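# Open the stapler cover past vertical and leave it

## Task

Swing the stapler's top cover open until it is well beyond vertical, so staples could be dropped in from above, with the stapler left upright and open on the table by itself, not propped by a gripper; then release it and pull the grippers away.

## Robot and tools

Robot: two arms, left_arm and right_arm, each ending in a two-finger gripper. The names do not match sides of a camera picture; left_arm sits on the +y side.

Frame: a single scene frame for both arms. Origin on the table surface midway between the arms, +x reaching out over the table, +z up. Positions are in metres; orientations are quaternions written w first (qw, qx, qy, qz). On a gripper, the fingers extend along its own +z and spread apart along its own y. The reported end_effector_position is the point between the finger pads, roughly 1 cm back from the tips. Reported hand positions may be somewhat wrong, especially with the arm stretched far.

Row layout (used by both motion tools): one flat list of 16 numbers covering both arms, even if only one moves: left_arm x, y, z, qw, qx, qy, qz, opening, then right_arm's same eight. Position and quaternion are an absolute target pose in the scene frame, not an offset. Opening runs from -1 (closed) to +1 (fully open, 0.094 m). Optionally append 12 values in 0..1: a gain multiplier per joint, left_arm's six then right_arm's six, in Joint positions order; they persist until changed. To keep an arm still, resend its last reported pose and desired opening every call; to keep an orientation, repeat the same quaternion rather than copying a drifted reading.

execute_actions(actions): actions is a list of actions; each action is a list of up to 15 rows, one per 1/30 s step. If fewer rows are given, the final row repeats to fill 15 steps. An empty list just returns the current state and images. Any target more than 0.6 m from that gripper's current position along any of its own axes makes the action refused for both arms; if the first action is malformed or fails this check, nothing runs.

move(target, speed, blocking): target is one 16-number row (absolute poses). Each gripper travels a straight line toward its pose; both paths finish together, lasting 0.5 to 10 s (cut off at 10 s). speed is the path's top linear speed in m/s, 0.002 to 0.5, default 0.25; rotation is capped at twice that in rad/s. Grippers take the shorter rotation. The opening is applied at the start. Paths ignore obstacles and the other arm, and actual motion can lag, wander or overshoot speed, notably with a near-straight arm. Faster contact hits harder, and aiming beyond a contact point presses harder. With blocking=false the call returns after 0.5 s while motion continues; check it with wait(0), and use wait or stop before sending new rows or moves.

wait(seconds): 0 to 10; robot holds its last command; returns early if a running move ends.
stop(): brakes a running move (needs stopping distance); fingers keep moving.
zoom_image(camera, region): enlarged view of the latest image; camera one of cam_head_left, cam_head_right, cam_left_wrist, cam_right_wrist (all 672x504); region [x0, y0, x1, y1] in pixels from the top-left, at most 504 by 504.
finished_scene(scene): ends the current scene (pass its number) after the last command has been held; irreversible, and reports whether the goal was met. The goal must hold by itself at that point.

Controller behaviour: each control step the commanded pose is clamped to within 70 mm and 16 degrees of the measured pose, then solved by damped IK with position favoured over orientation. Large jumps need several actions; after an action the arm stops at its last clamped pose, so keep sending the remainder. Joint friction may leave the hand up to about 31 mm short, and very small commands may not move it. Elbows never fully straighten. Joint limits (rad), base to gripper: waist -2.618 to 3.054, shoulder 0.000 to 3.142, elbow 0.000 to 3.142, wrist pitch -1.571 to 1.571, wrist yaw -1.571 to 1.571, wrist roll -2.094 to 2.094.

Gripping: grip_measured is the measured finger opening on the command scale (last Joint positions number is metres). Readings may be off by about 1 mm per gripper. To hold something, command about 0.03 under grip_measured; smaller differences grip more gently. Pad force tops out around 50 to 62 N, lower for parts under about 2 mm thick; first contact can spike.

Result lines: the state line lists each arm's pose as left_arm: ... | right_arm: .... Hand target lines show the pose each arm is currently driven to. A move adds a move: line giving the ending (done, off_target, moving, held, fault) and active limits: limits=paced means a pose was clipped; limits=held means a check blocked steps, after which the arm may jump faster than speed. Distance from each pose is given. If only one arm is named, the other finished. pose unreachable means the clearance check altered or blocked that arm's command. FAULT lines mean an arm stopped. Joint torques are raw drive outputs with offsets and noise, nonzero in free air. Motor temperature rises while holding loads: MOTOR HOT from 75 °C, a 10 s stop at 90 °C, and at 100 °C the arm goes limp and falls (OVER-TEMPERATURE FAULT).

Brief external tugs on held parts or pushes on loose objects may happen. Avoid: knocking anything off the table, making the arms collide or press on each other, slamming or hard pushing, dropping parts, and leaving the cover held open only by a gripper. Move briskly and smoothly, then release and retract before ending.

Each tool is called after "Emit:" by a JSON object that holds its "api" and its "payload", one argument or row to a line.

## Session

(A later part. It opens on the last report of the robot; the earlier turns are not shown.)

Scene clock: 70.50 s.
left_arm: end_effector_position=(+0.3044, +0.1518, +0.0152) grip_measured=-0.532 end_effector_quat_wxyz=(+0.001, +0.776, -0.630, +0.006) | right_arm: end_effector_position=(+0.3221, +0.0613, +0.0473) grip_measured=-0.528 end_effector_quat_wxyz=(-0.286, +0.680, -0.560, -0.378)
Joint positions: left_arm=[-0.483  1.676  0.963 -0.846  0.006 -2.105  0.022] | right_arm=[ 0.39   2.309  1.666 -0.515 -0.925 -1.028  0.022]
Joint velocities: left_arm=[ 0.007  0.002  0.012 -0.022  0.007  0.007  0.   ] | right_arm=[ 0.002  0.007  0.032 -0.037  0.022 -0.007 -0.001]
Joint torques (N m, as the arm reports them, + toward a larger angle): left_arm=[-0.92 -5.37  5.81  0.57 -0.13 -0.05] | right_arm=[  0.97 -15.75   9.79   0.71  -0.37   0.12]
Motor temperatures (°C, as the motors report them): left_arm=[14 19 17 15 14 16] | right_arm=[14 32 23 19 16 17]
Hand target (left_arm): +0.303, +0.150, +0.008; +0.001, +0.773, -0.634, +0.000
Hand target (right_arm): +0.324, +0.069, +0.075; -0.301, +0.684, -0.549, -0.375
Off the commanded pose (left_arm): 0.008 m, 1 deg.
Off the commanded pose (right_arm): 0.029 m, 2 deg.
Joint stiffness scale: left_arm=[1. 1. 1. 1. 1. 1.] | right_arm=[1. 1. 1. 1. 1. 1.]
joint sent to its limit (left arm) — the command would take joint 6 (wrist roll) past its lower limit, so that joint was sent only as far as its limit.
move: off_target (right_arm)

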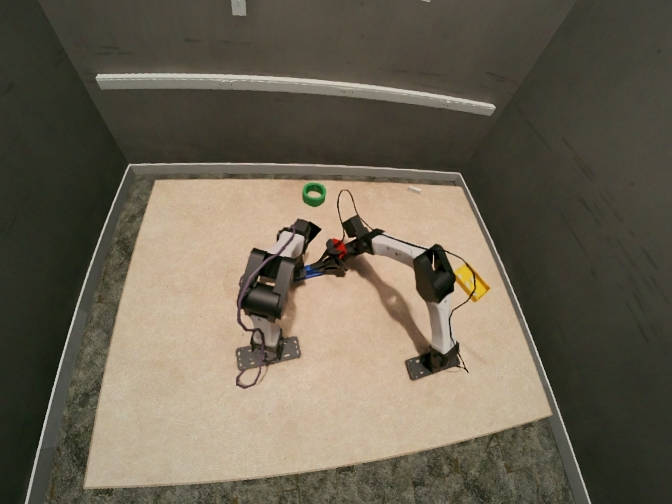

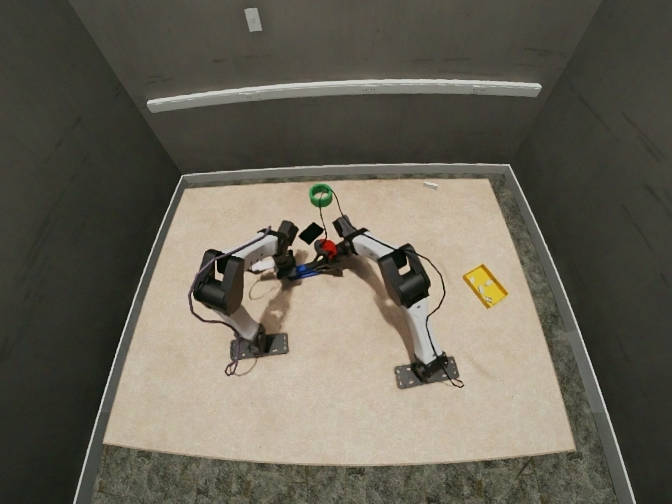

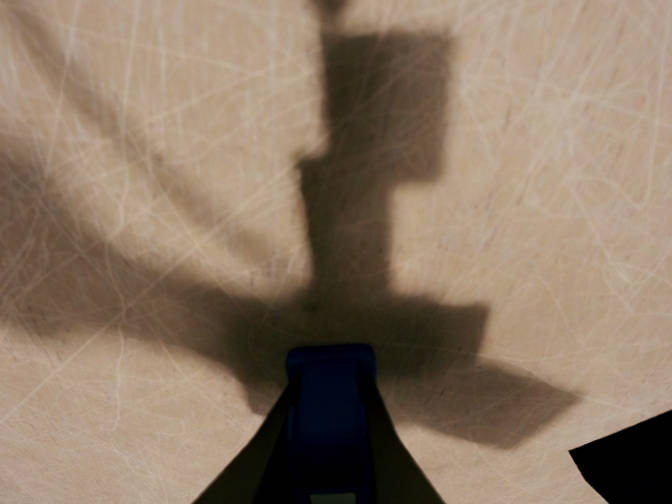

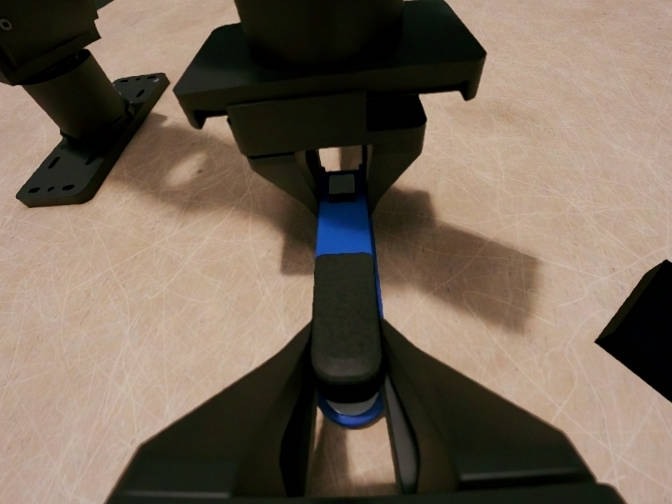

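Emit:
{"api": "move", "payload": {
  "target": [0.303,0.15,0.012,0,0.775,-0.632,0,-0.55,0.324,0.06,0.032,-0.335,0.660,-0.525,-0.420,-0.6],
  "speed": 0.04
}}

Emit:
{"api": "move", "payload": {
  "target": [0.312,0.118,0.022,0.081,0.776,-0.617,0.102,0,0.324,0.06,0.036,-0.335,0.660,-0.525,-0.420,-0.6],
  "speed": 0.06
}}

Emit:
{"api": "move", "payload": {
  "target": [0.312,0.118,-0.002,0.081,0.776,-0.617,0.102,0,0.324,0.06,0.036,-0.335,0.660,-0.525,-0.420,-0.6],
  "speed": 0.03
}}

Emit:
{"api": "move", "payload": {
  "target": [0.312,0.118,-0.002,0.081,0.776,-0.617,0.102,-0.36,0.324,0.06,0.036,-0.335,0.660,-0.525,-0.420,-0.6]
}}

Scene clock: 73.73 s.
left_arm: end_effector_position=(+0.3057, +0.1549, +0.0156) grip_measured=-0.532 end_effector_quat_wxyz=(-0.007, +0.777, -0.630, +0.004) | right_arm: end_effector_position=(+0.3242, +0.0640, +0.0381) grip_measured=-0.528 end_effector_quat_wxyz=(-0.329, +0.665, -0.529, -0.413)
Joint positions: left_arm=[-0.481  1.675  0.963 -0.846 -0.01  -2.105  0.022] | right_arm=[ 0.371  2.336  1.576 -0.295 -1.037 -0.989  0.022]
Joint velocities: left_arm=[ 0.017 -0.007 -0.007  0.022 -0.037  0.022  0.001] | right_arm=[ 0.002 -0.002  0.007  0.081 -0.007 -0.022 -0.   ]
Joint torques (N m, as the arm reports them, + toward a larger angle): left_arm=[-1.05 -5.8   6.62  0.36  0.05 -0.05] | right_arm=[ -0.88 -12.18   4.83   1.29  -0.52  -0.03]
Motor temperatures (°C, as the motors report them): left_arm=[14 19 17 15 14 16] | right_arm=[14 33 23 19 16 17]
Hand target (left_arm): +0.303, +0.150, +0.012; +0.001, +0.773, -0.634, +0.001
Hand target (right_arm): +0.324, +0.060, +0.032; -0.334, +0.660, -0.525, -0.420
Off the commanded pose (left_arm): 0.007 m, 1 deg.
Off the commanded pose (right_arm): 0.007 m, 1 deg.
Joint stiffness scale: left_arm=[1. 1. 1. 1. 1. 1.] | right_arm=[1. 1. 1. 1. 1. 1.]
joint sent to its limit (left arm) — the command would take joint 6 (wrist roll) past its lower limit, so that joint was sent only as far as its limit.
move: done

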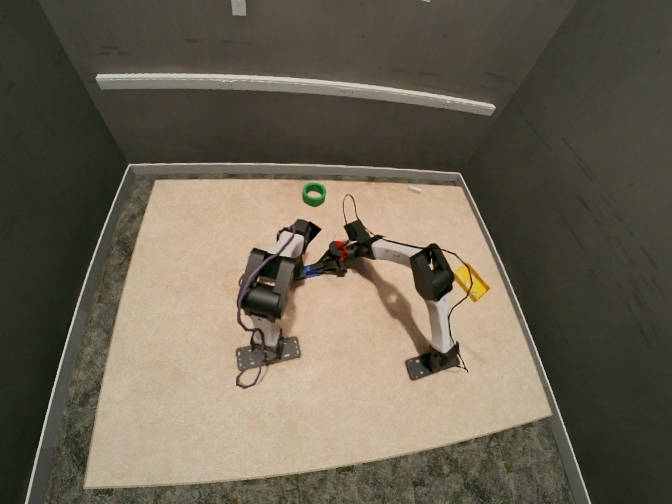

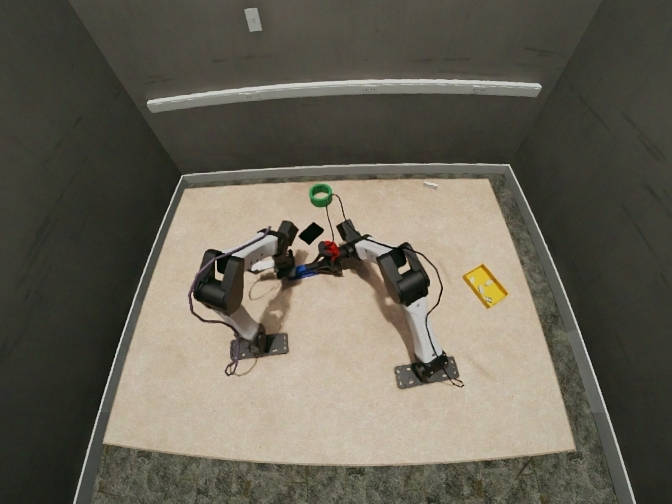

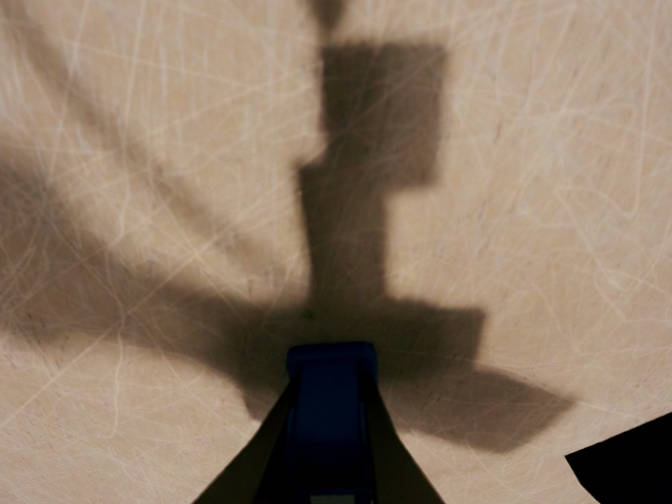

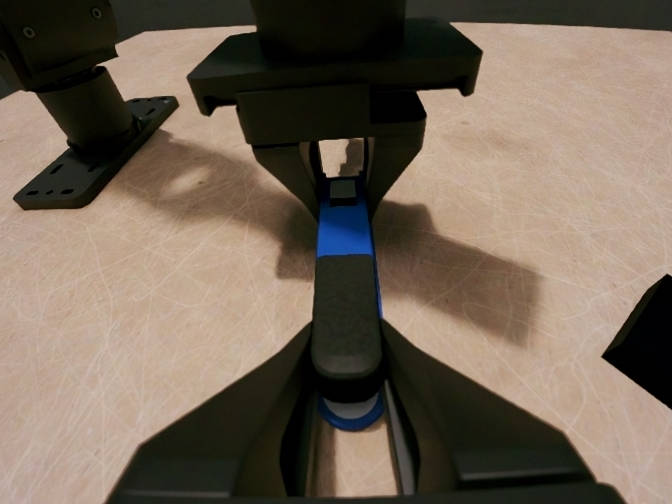

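Scene clock: 76.23 s.
left_arm: end_effector_position=(+0.3114, +0.1171, +0.0191) grip_measured=-0.002 end_effector_quat_wxyz=(+0.084, +0.773, -0.622, +0.089) | right_arm: end_effector_position=(+0.3244, +0.0640, +0.0379) grip_measured=-0.528 end_effector_quat_wxyz=(-0.329, +0.665, -0.529, -0.412)
Joint positions: left_arm=[-0.462  1.657  0.934 -0.74   0.222 -2.105  0.047] | right_arm=[ 0.371  2.336  1.575 -0.293 -1.036 -0.989  0.022]
Joint velocities: left_arm=[-0.012 -0.022  0.002  0.095 -0.007 -0.081 -0.001] | right_arm=[-0.002 -0.007  0.002  0.037 -0.022  0.007  0.001]
Joint torques (N m, as the arm reports them, + toward a larger angle): left_arm=[ 0.3  -8.08  5.2   0.78  0.14 -0.05] | right_arm=[ -0.91 -12.95   4.84   1.25  -0.56  -0.03]
Motor temperatures (°C, as the motors report them): left_arm=[14 19 17 15 14 16] | right_arm=[14 33 23 19 16 17]
Hand target (left_arm): +0.312, +0.118, +0.021; +0.084, +0.774, -0.619, +0.101
Hand target (right_arm): +0.324, +0.060, +0.036; -0.334, +0.660, -0.525, -0.420
Off the commanded pose (left_arm): 0.003 m, 2 deg.
Off the commanded pose (right_arm): 0.004 m, 1 deg.
Joint stiffness scale: left_arm=[1. 1. 1. 1. 1. 1.] | right_arm=[1. 1. 1. 1. 1. 1.]
joint sent to its limit (left arm) — the command would take joint 6 (wrist roll) past its lower limit, so that joint was sent only as far as its limit.
move: done

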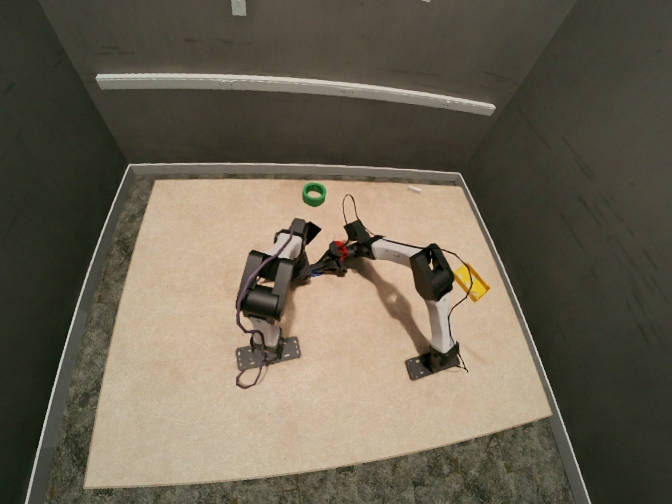

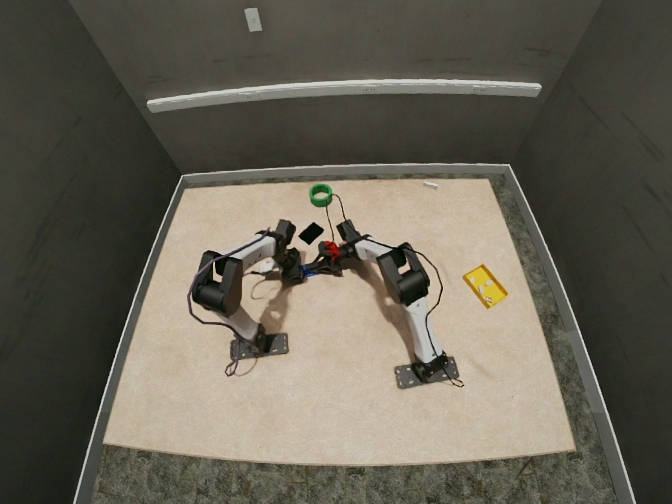

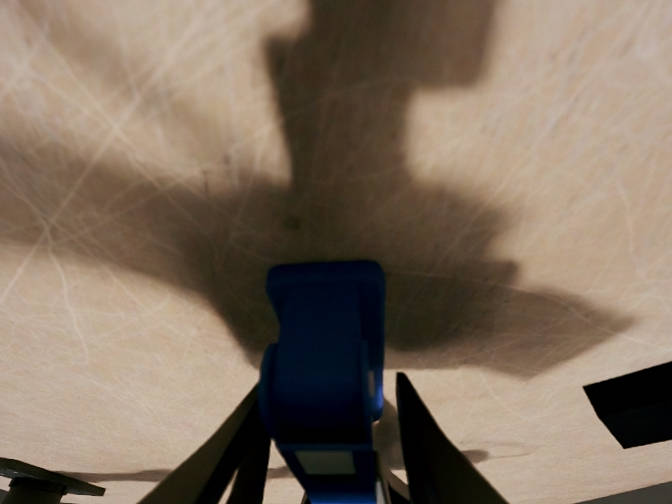

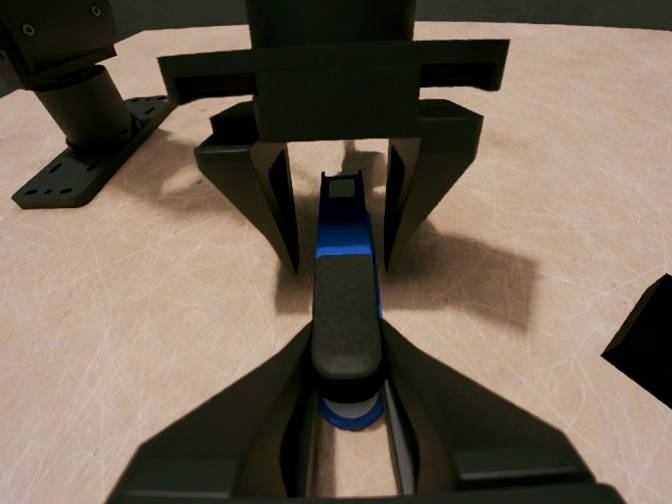

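Scene clock: 77.37 s.
left_arm: end_effector_position=(+0.3145, +0.1160, +0.0078) grip_measured=-0.002 end_effector_quat_wxyz=(+0.077, +0.771, -0.623, +0.110) | right_arm: end_effector_position=(+0.3244, +0.0640, +0.0378) grip_measured=-0.528 end_effector_quat_wxyz=(-0.329, +0.665, -0.529, -0.412)
Joint positions: left_arm=[-0.462  1.657  0.876 -0.638  0.223 -2.105  0.047] | right_arm=[ 0.371  2.336  1.575 -0.294 -1.035 -0.989  0.022]
Joint velocities: left_arm=[-0.012  0.012 -0.017 -0.022 -0.051 -0.022 -0.001] | right_arm=[ 0.002 -0.007 -0.017  0.007 -0.022 -0.037  0.   ]
Joint torques (N m, as the arm reports them, + toward a larger angle): left_arm=[ 0.32 -5.02  5.22  0.93  0.13 -0.05] | right_arm=[ -0.91 -12.94   4.86   1.25  -0.56  -0.03]
Motor temperatures (°C, as the motors report them): left_arm=[14 19 17 15 14 16] | right_arm=[14 33 23 19 16 17]
Hand target (left_arm): +0.311, +0.118, -0.002; +0.083, +0.774, -0.619, +0.102
Hand target (right_arm): +0.324, +0.060, +0.036; -0.334, +0.660, -0.525, -0.420
Off the commanded pose (left_arm): 0.010 m, 1 deg.
Off the commanded pose (right_arm): 0.004 m, 1 deg.
Joint stiffness scale: left_arm=[1. 1. 1. 1. 1. 1.] | right_arm=[1. 1. 1. 1. 1. 1.]
joint sent to its limit (left arm) — the command would take joint 6 (wrist roll) past its lower limit, so that joint was sent only as far as its limit.
move: done

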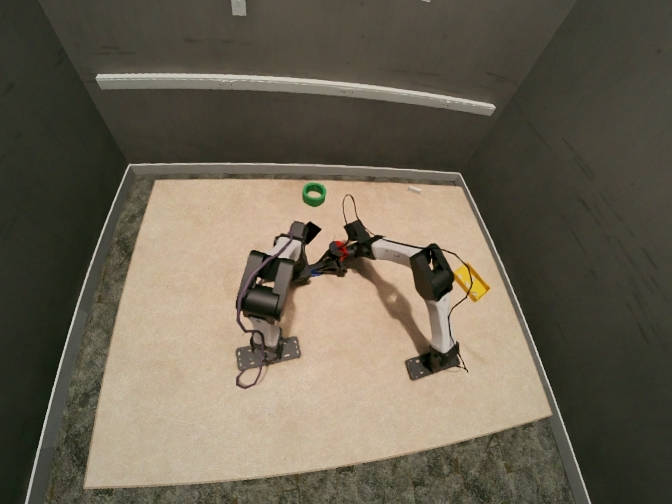

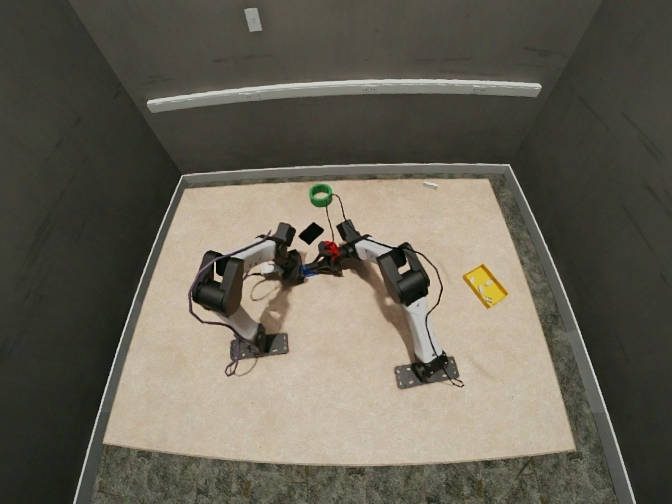

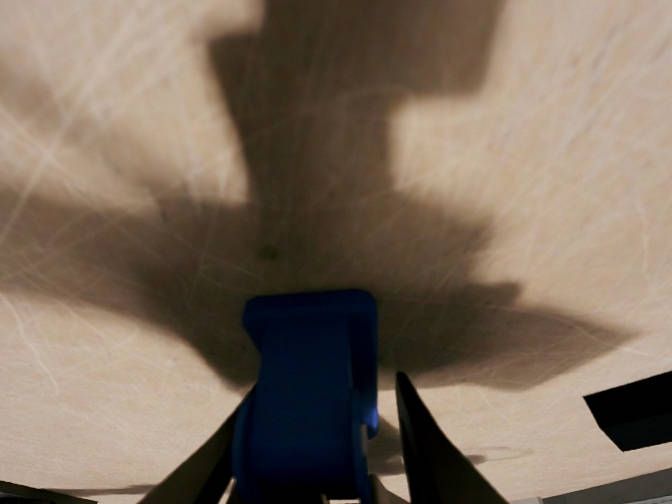

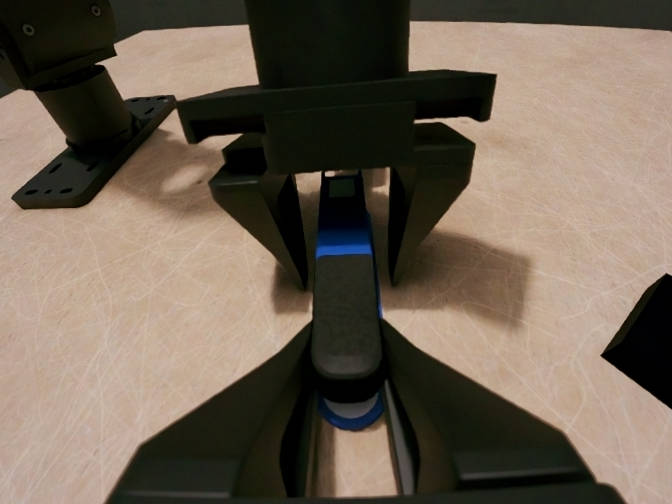

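Scene clock: 78.07 s.
left_arm: end_effector_position=(+0.3142, +0.1159, +0.0074) grip_measured=-0.301 end_effector_quat_wxyz=(+0.078, +0.771, -0.623, +0.109) | right_arm: end_effector_position=(+0.3247, +0.0640, +0.0378) grip_measured=-0.528 end_effector_quat_wxyz=(-0.330, +0.665, -0.529, -0.411)
Joint positions: left_arm=[-0.461  1.659  0.876 -0.639  0.225 -2.105  0.033] | right_arm=[ 0.371  2.336  1.575 -0.292 -1.034 -0.989  0.022]
Joint velocities: left_arm=[-0.012 -0.012  0.002  0.007 -0.007 -0.022 -0.   ] | right_arm=[-0.002 -0.007  0.007  0.037  0.007  0.11  -0.   ]
Joint torques (N m, as the arm reports them, + toward a larger angle): left_arm=[ 0.22 -5.08  5.29  0.96  0.1  -0.05] | right_arm=[ -0.91 -12.95   4.87   1.24  -0.57  -0.02]
Motor temperatures (°C, as the motors report them): left_arm=[14 19 17 15 14 16] | right_arm=[14 33 23 19 16 17]
Hand target (left_arm): +0.312, +0.118, -0.002; +0.083, +0.774, -0.620, +0.102
Hand target (right_arm): +0.324, +0.060, +0.036; -0.334, +0.660, -0.525, -0.420
Off the commanded pose (left_arm): 0.010 m, 1 deg.
Off the commanded pose (right_arm): 0.004 m, 1 deg.
Joint stiffness scale: left_arm=[1. 1. 1. 1. 1. 1.] | right_arm=[1. 1. 1. 1. 1. 1.]
joint sent to its limit (left arm) — the command would take joint 6 (wrist roll) past its lower limit, so that joint was sent only as far as its limit.
move: done

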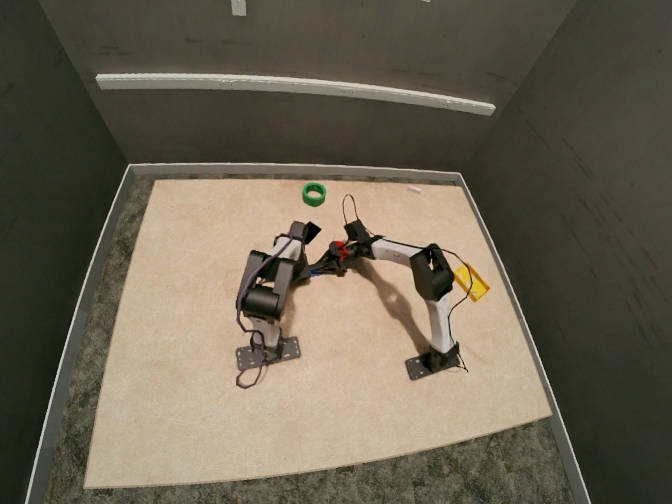

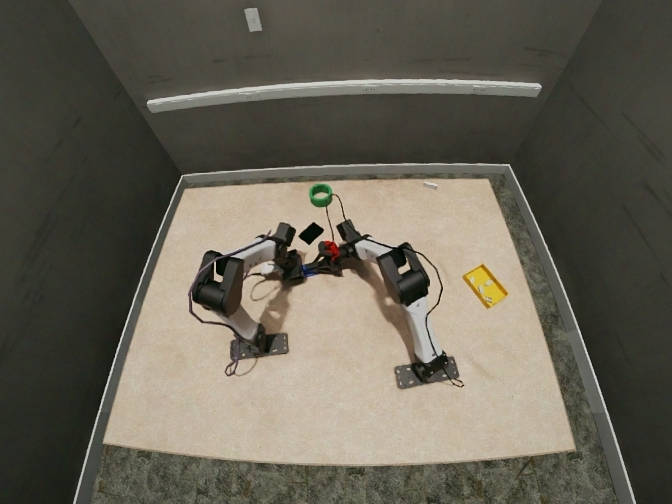

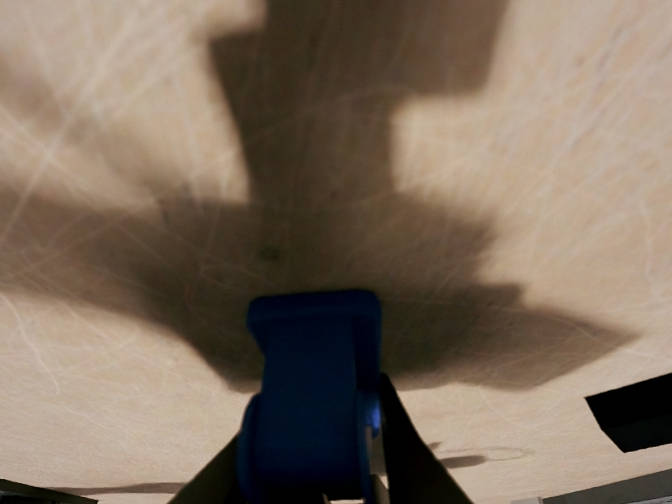

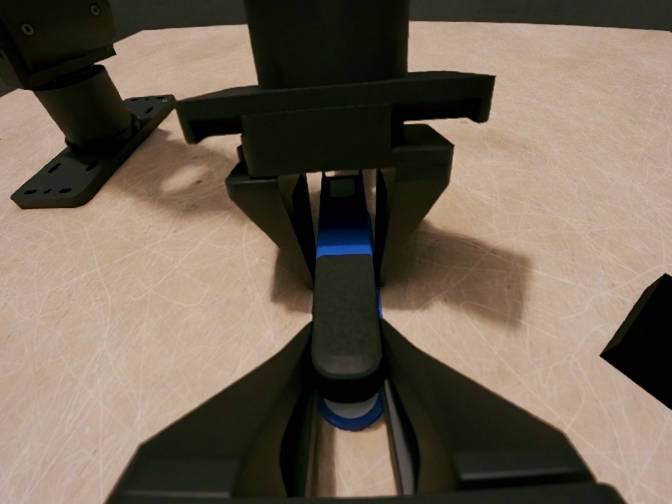

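Base gripped. Lift the cover.

Emit:
{"api": "move", "payload": {
  "target": [0.312,0.118,-0.002,0.081,0.776,-0.617,0.102,-0.36,0.325,0.066,0.075,-0.32,0.672,-0.537,-0.397,-0.6],
  "speed": 0.03
}}

Emit:
{"api": "zoom_image", "payload": {
  "camera": "cam_head_right",
  "region": [260,220,360,295]
}}

Scene clock: 82.27 s.
left_arm: end_effector_position=(+0.3128, +0.1118, +0.0085) grip_measured=-0.301 end_effector_quat_wxyz=(+0.090, +0.769, -0.623, +0.114) | right_arm: end_effector_position=(+0.3227, +0.0596, +0.0471) grip_measured=-0.528 end_effector_quat_wxyz=(-0.304, +0.672, -0.552, -0.389)
Joint positions: left_arm=[-0.461  1.659  0.876 -0.639  0.251 -2.104  0.033] | right_arm=[ 0.378  2.299  1.612 -0.428 -0.964 -1.008  0.022]
Joint velocities: left_arm=[-0.012  0.022  0.007 -0.022  0.007  0.022 -0.   ] | right_arm=[ 0.007  0.007 -0.007 -0.066 -0.007 -0.007 -0.001]
Joint torques (N m, as the arm reports them, + toward a larger angle): left_arm=[ 0.23 -5.12  5.3   0.94 -0.16 -0.05] | right_arm=[  0.31 -15.38   9.21   0.78  -0.61   0.09]
Motor temperatures (°C, as the motors report them): left_arm=[14 19 17 15 14 16] | right_arm=[14 34 23 19 16 17]
Hand target (left_arm): +0.311, +0.118, -0.001; +0.083, +0.774, -0.620, +0.102
Hand target (right_arm): +0.324, +0.066, +0.075; -0.320, +0.672, -0.537, -0.397
Off the commanded pose (left_arm): 0.012 m, 2 deg.
Off the commanded pose (right_arm): 0.029 m, 3 deg.
Joint stiffness scale: left_arm=[1. 1. 1. 1. 1. 1.] | right_arm=[1. 1. 1. 1. 1. 1.]
joint sent to its limit (left arm) — the command would take joint 6 (wrist roll) past its lower limit, so that joint was sent only as far as its limit.
move: off_target (left_arm, right_arm)

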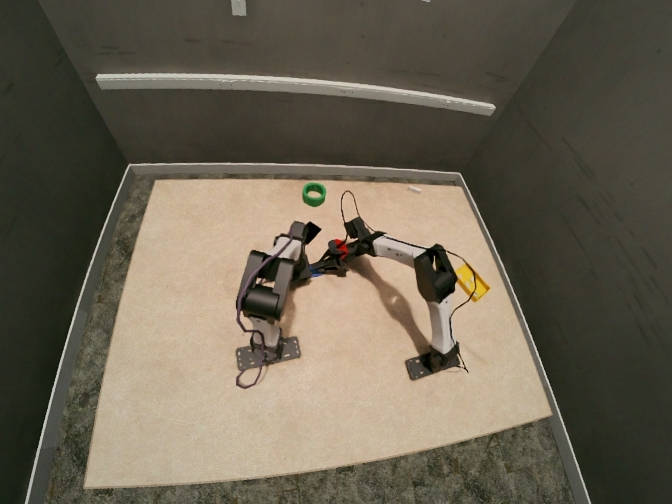

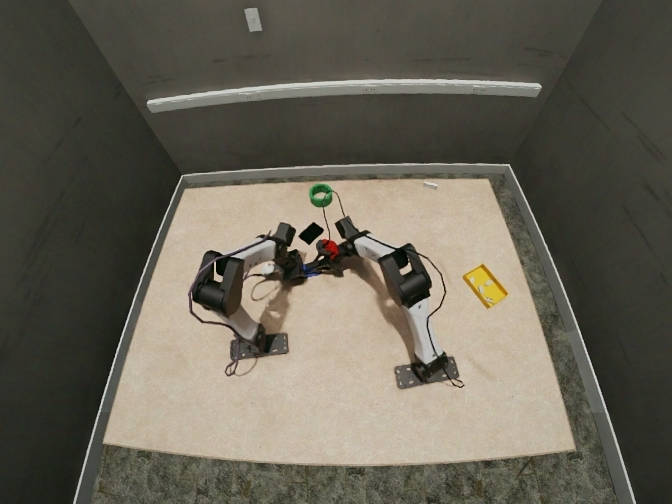

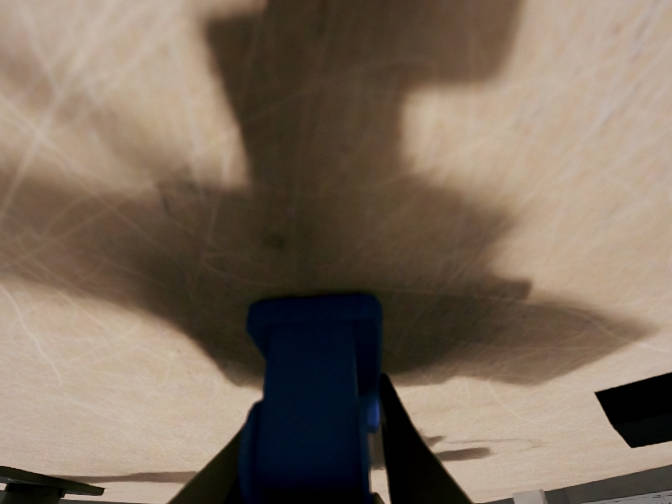

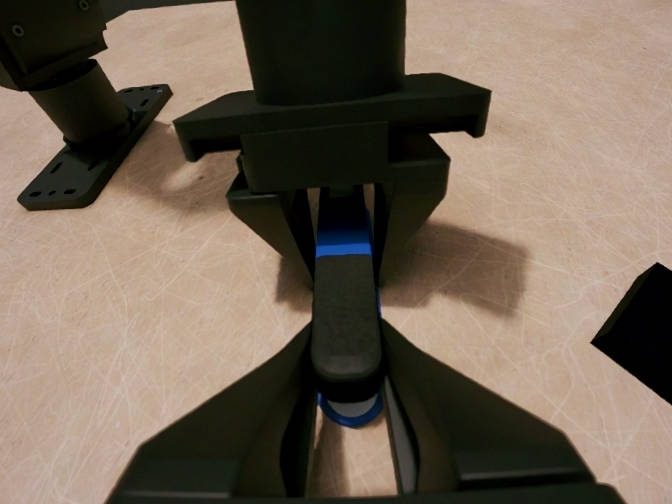

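Region (260, 220, 360, 295) of cam_head_right's 672x504 image, scaled by 5.040, with more detail than that image has; it fills the top 378 rows of this view, and the rest is white.

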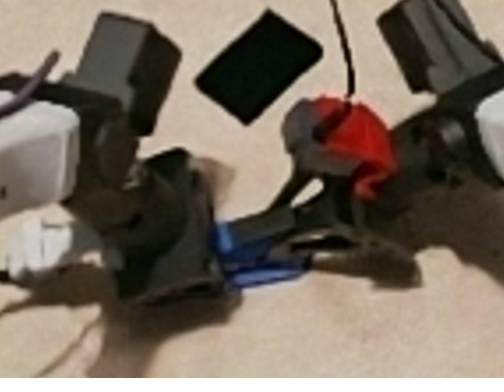

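Pull a bit harder.

Emit:
{"api": "move", "payload": {
  "target": [0.312,0.118,-0.012,0.081,0.776,-0.617,0.102,-0.36,0.325,0.07,0.10,-0.30,0.683,-0.548,-0.375,-0.6],
  "speed": 0.03
}}

Emit:
{"api": "zoom_image", "payload": {
  "camera": "cam_head_right",
  "region": [260,220,360,295]
}}

Scene clock: 84.60 s.
left_arm: end_effector_position=(+0.3123, +0.1108, +0.0071) grip_measured=-0.301 end_effector_quat_wxyz=(+0.094, +0.768, -0.623, +0.114) | right_arm: end_effector_position=(+0.3223, +0.0602, +0.0585) grip_measured=-0.528 end_effector_quat_wxyz=(-0.271, +0.690, -0.570, -0.356)
Joint positions: left_arm=[-0.461  1.664  0.874 -0.634  0.258 -2.104  0.033] | right_arm=[ 0.4    2.289  1.719 -0.616 -0.866 -1.043  0.022]
Joint velocities: left_arm=[ 0.007 -0.007  0.002  0.022 -0.037 -0.066  0.001] | right_arm=[ 0.002  0.012 -0.002 -0.051 -0.037 -0.037  0.001]
Joint torques (N m, as the arm reports them, + toward a larger angle): left_arm=[ 0.22 -4.18  3.54  1.39 -0.23 -0.06] | right_arm=[  0.08 -16.33  10.14   0.79  -0.91   0.21]
Motor temperatures (°C, as the motors report them): left_arm=[14 19 17 15 14 16] | right_arm=[14 34 23 19 16 17]
Hand target (left_arm): +0.310, +0.118, -0.010; +0.083, +0.774, -0.620, +0.102
Hand target (right_arm): +0.324, +0.069, +0.099; -0.301, +0.685, -0.548, -0.375
Off the commanded pose (left_arm): 0.020 m, 2 deg.
Off the commanded pose (right_arm): 0.043 m, 5 deg.
Joint stiffness scale: left_arm=[1. 1. 1. 1. 1. 1.] | right_arm=[1. 1. 1. 1. 1. 1.]
joint sent to its limit (left arm) — the command would take joint 6 (wrist roll) past its lower limit, so that joint was sent only as far as its limit.
move: off_target (left_arm, right_arm)

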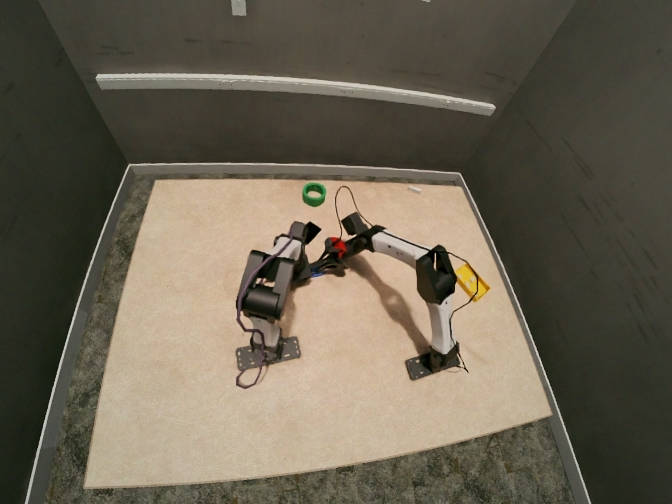

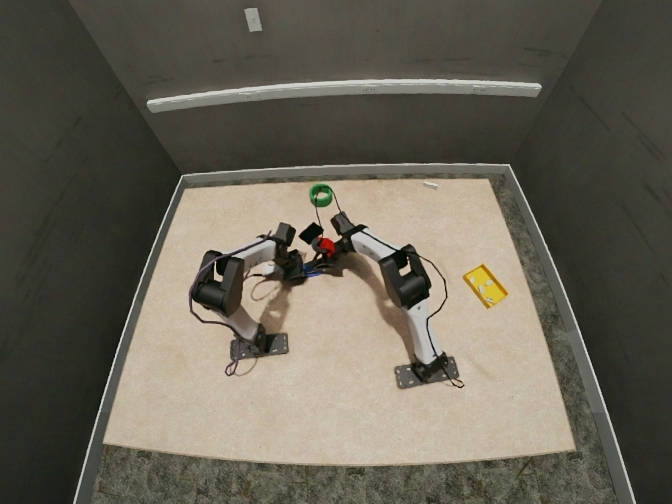

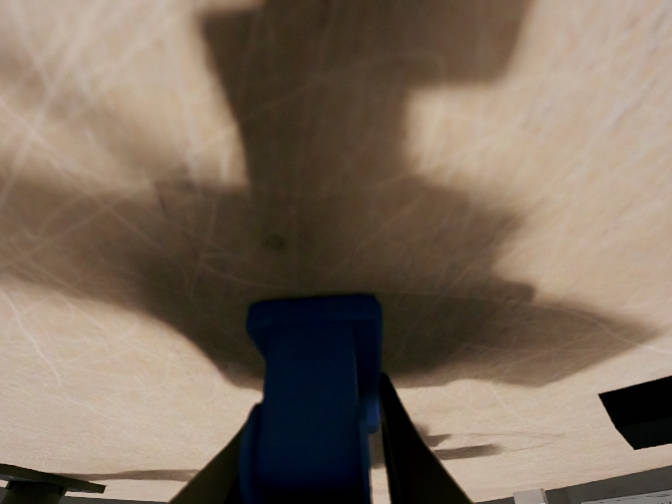

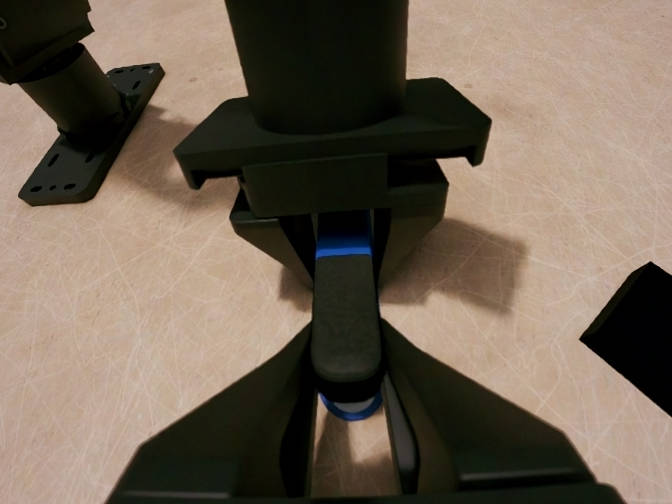

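Region (260, 220, 360, 295) of cam_head_right's 672x504 image, scaled by 5.040, with more detail than that image has; it fills the top 378 rows of this view, and the rest is white.

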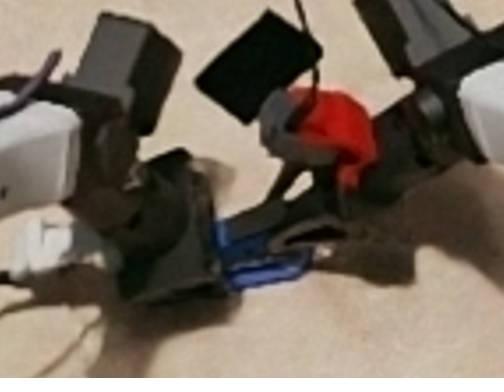

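Emit:
{"api": "move", "payload": {
  "target": [0.312,0.118,-0.012,0.081,0.776,-0.617,0.102,-0.36,0.323,0.068,0.105,-0.271,0.69,-0.57,-0.356,-0.545],
  "speed": 0.03
}}

Emit:
{"api": "zoom_image", "payload": {
  "camera": "cam_head_right",
  "region": [260,210,360,295]
}}

Scene clock: 86.97 s.
left_arm: end_effector_position=(+0.3126, +0.1101, +0.0069) grip_measured=-0.301 end_effector_quat_wxyz=(+0.095, +0.768, -0.623, +0.116) | right_arm: end_effector_position=(+0.3223, +0.0609, +0.0663) grip_measured=-0.528 end_effector_quat_wxyz=(-0.248, +0.701, -0.581, -0.330)
Joint positions: left_arm=[-0.461  1.664  0.872 -0.629  0.261 -2.104  0.033] | right_arm=[ 0.418  2.29   1.798 -0.731 -0.794 -1.054  0.022]
Joint velocities: left_arm=[ 0.007 -0.007 -0.012  0.022  0.007 -0.022 -0.   ] | right_arm=[ 0.012 -0.002  0.002  0.007 -0.037  0.007  0.001]
Joint torques (N m, as the arm reports them, + toward a larger angle): left_arm=[ 0.2  -4.15  3.71  1.34 -0.26 -0.05] | right_arm=[ -0.38 -16.03  10.26   0.63  -0.91   0.29]
Motor temperatures (°C, as the motors report them): left_arm=[14 19 17 15 14 16] | right_arm=[14 35 24 19 16 17]
Hand target (left_arm): +0.311, +0.118, -0.010; +0.083, +0.774, -0.620, +0.102
Hand target (right_arm): +0.322, +0.067, +0.104; -0.272, +0.690, -0.569, -0.355
Off the commanded pose (left_arm): 0.021 m, 3 deg.
Off the commanded pose (right_arm): 0.039 m, 4 deg.
Joint stiffness scale: left_arm=[1. 1. 1. 1. 1. 1.] | right_arm=[1. 1. 1. 1. 1. 1.]
joint sent to its limit (left arm) — the command would take joint 6 (wrist roll) past its lower limit, so that joint was sent only as far as its limit.
move: off_target (left_arm, right_arm)

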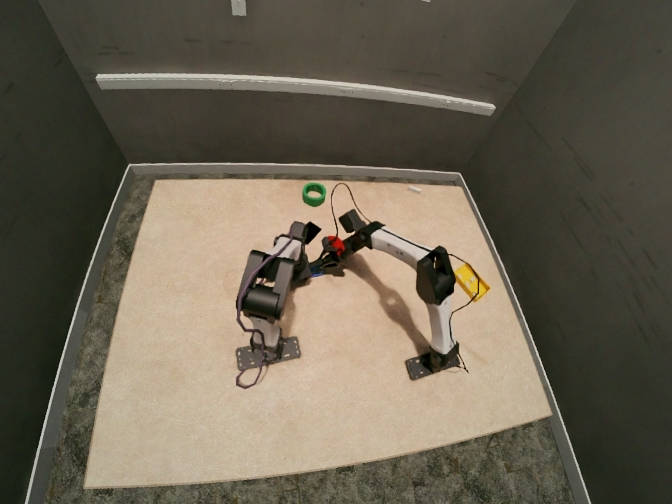

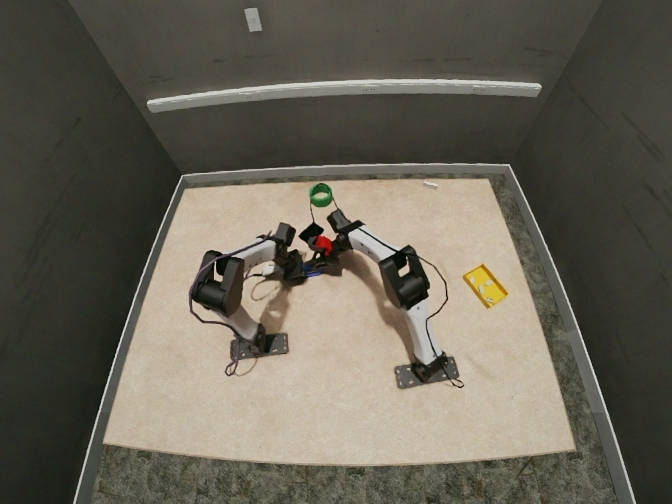

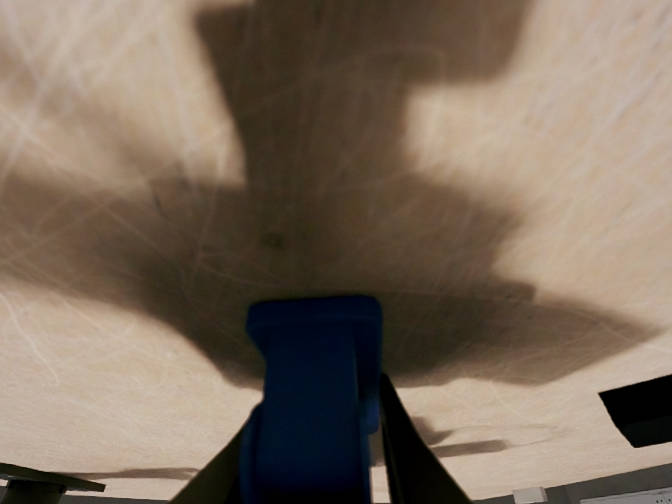

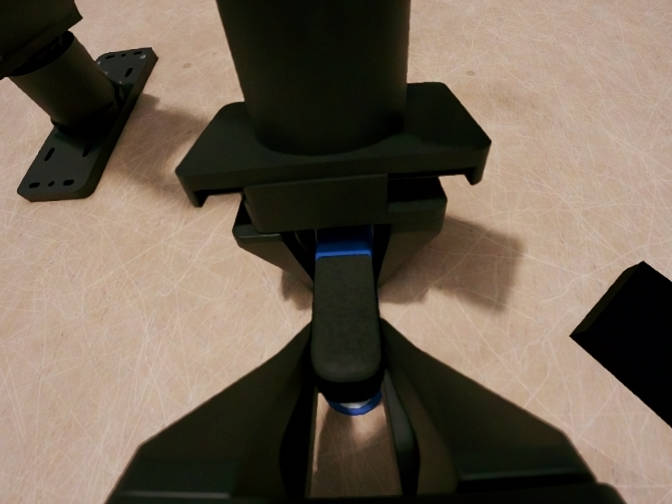

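Region (260, 210, 360, 295) of cam_head_right's 672x504 image, scaled by 5.040, with more detail than that image has; it fills the top 428 rows of this view, and the rest is white.

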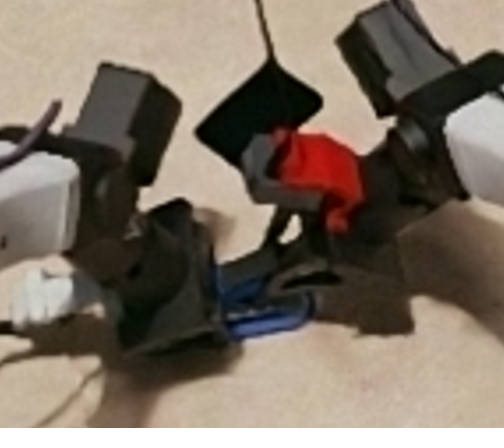

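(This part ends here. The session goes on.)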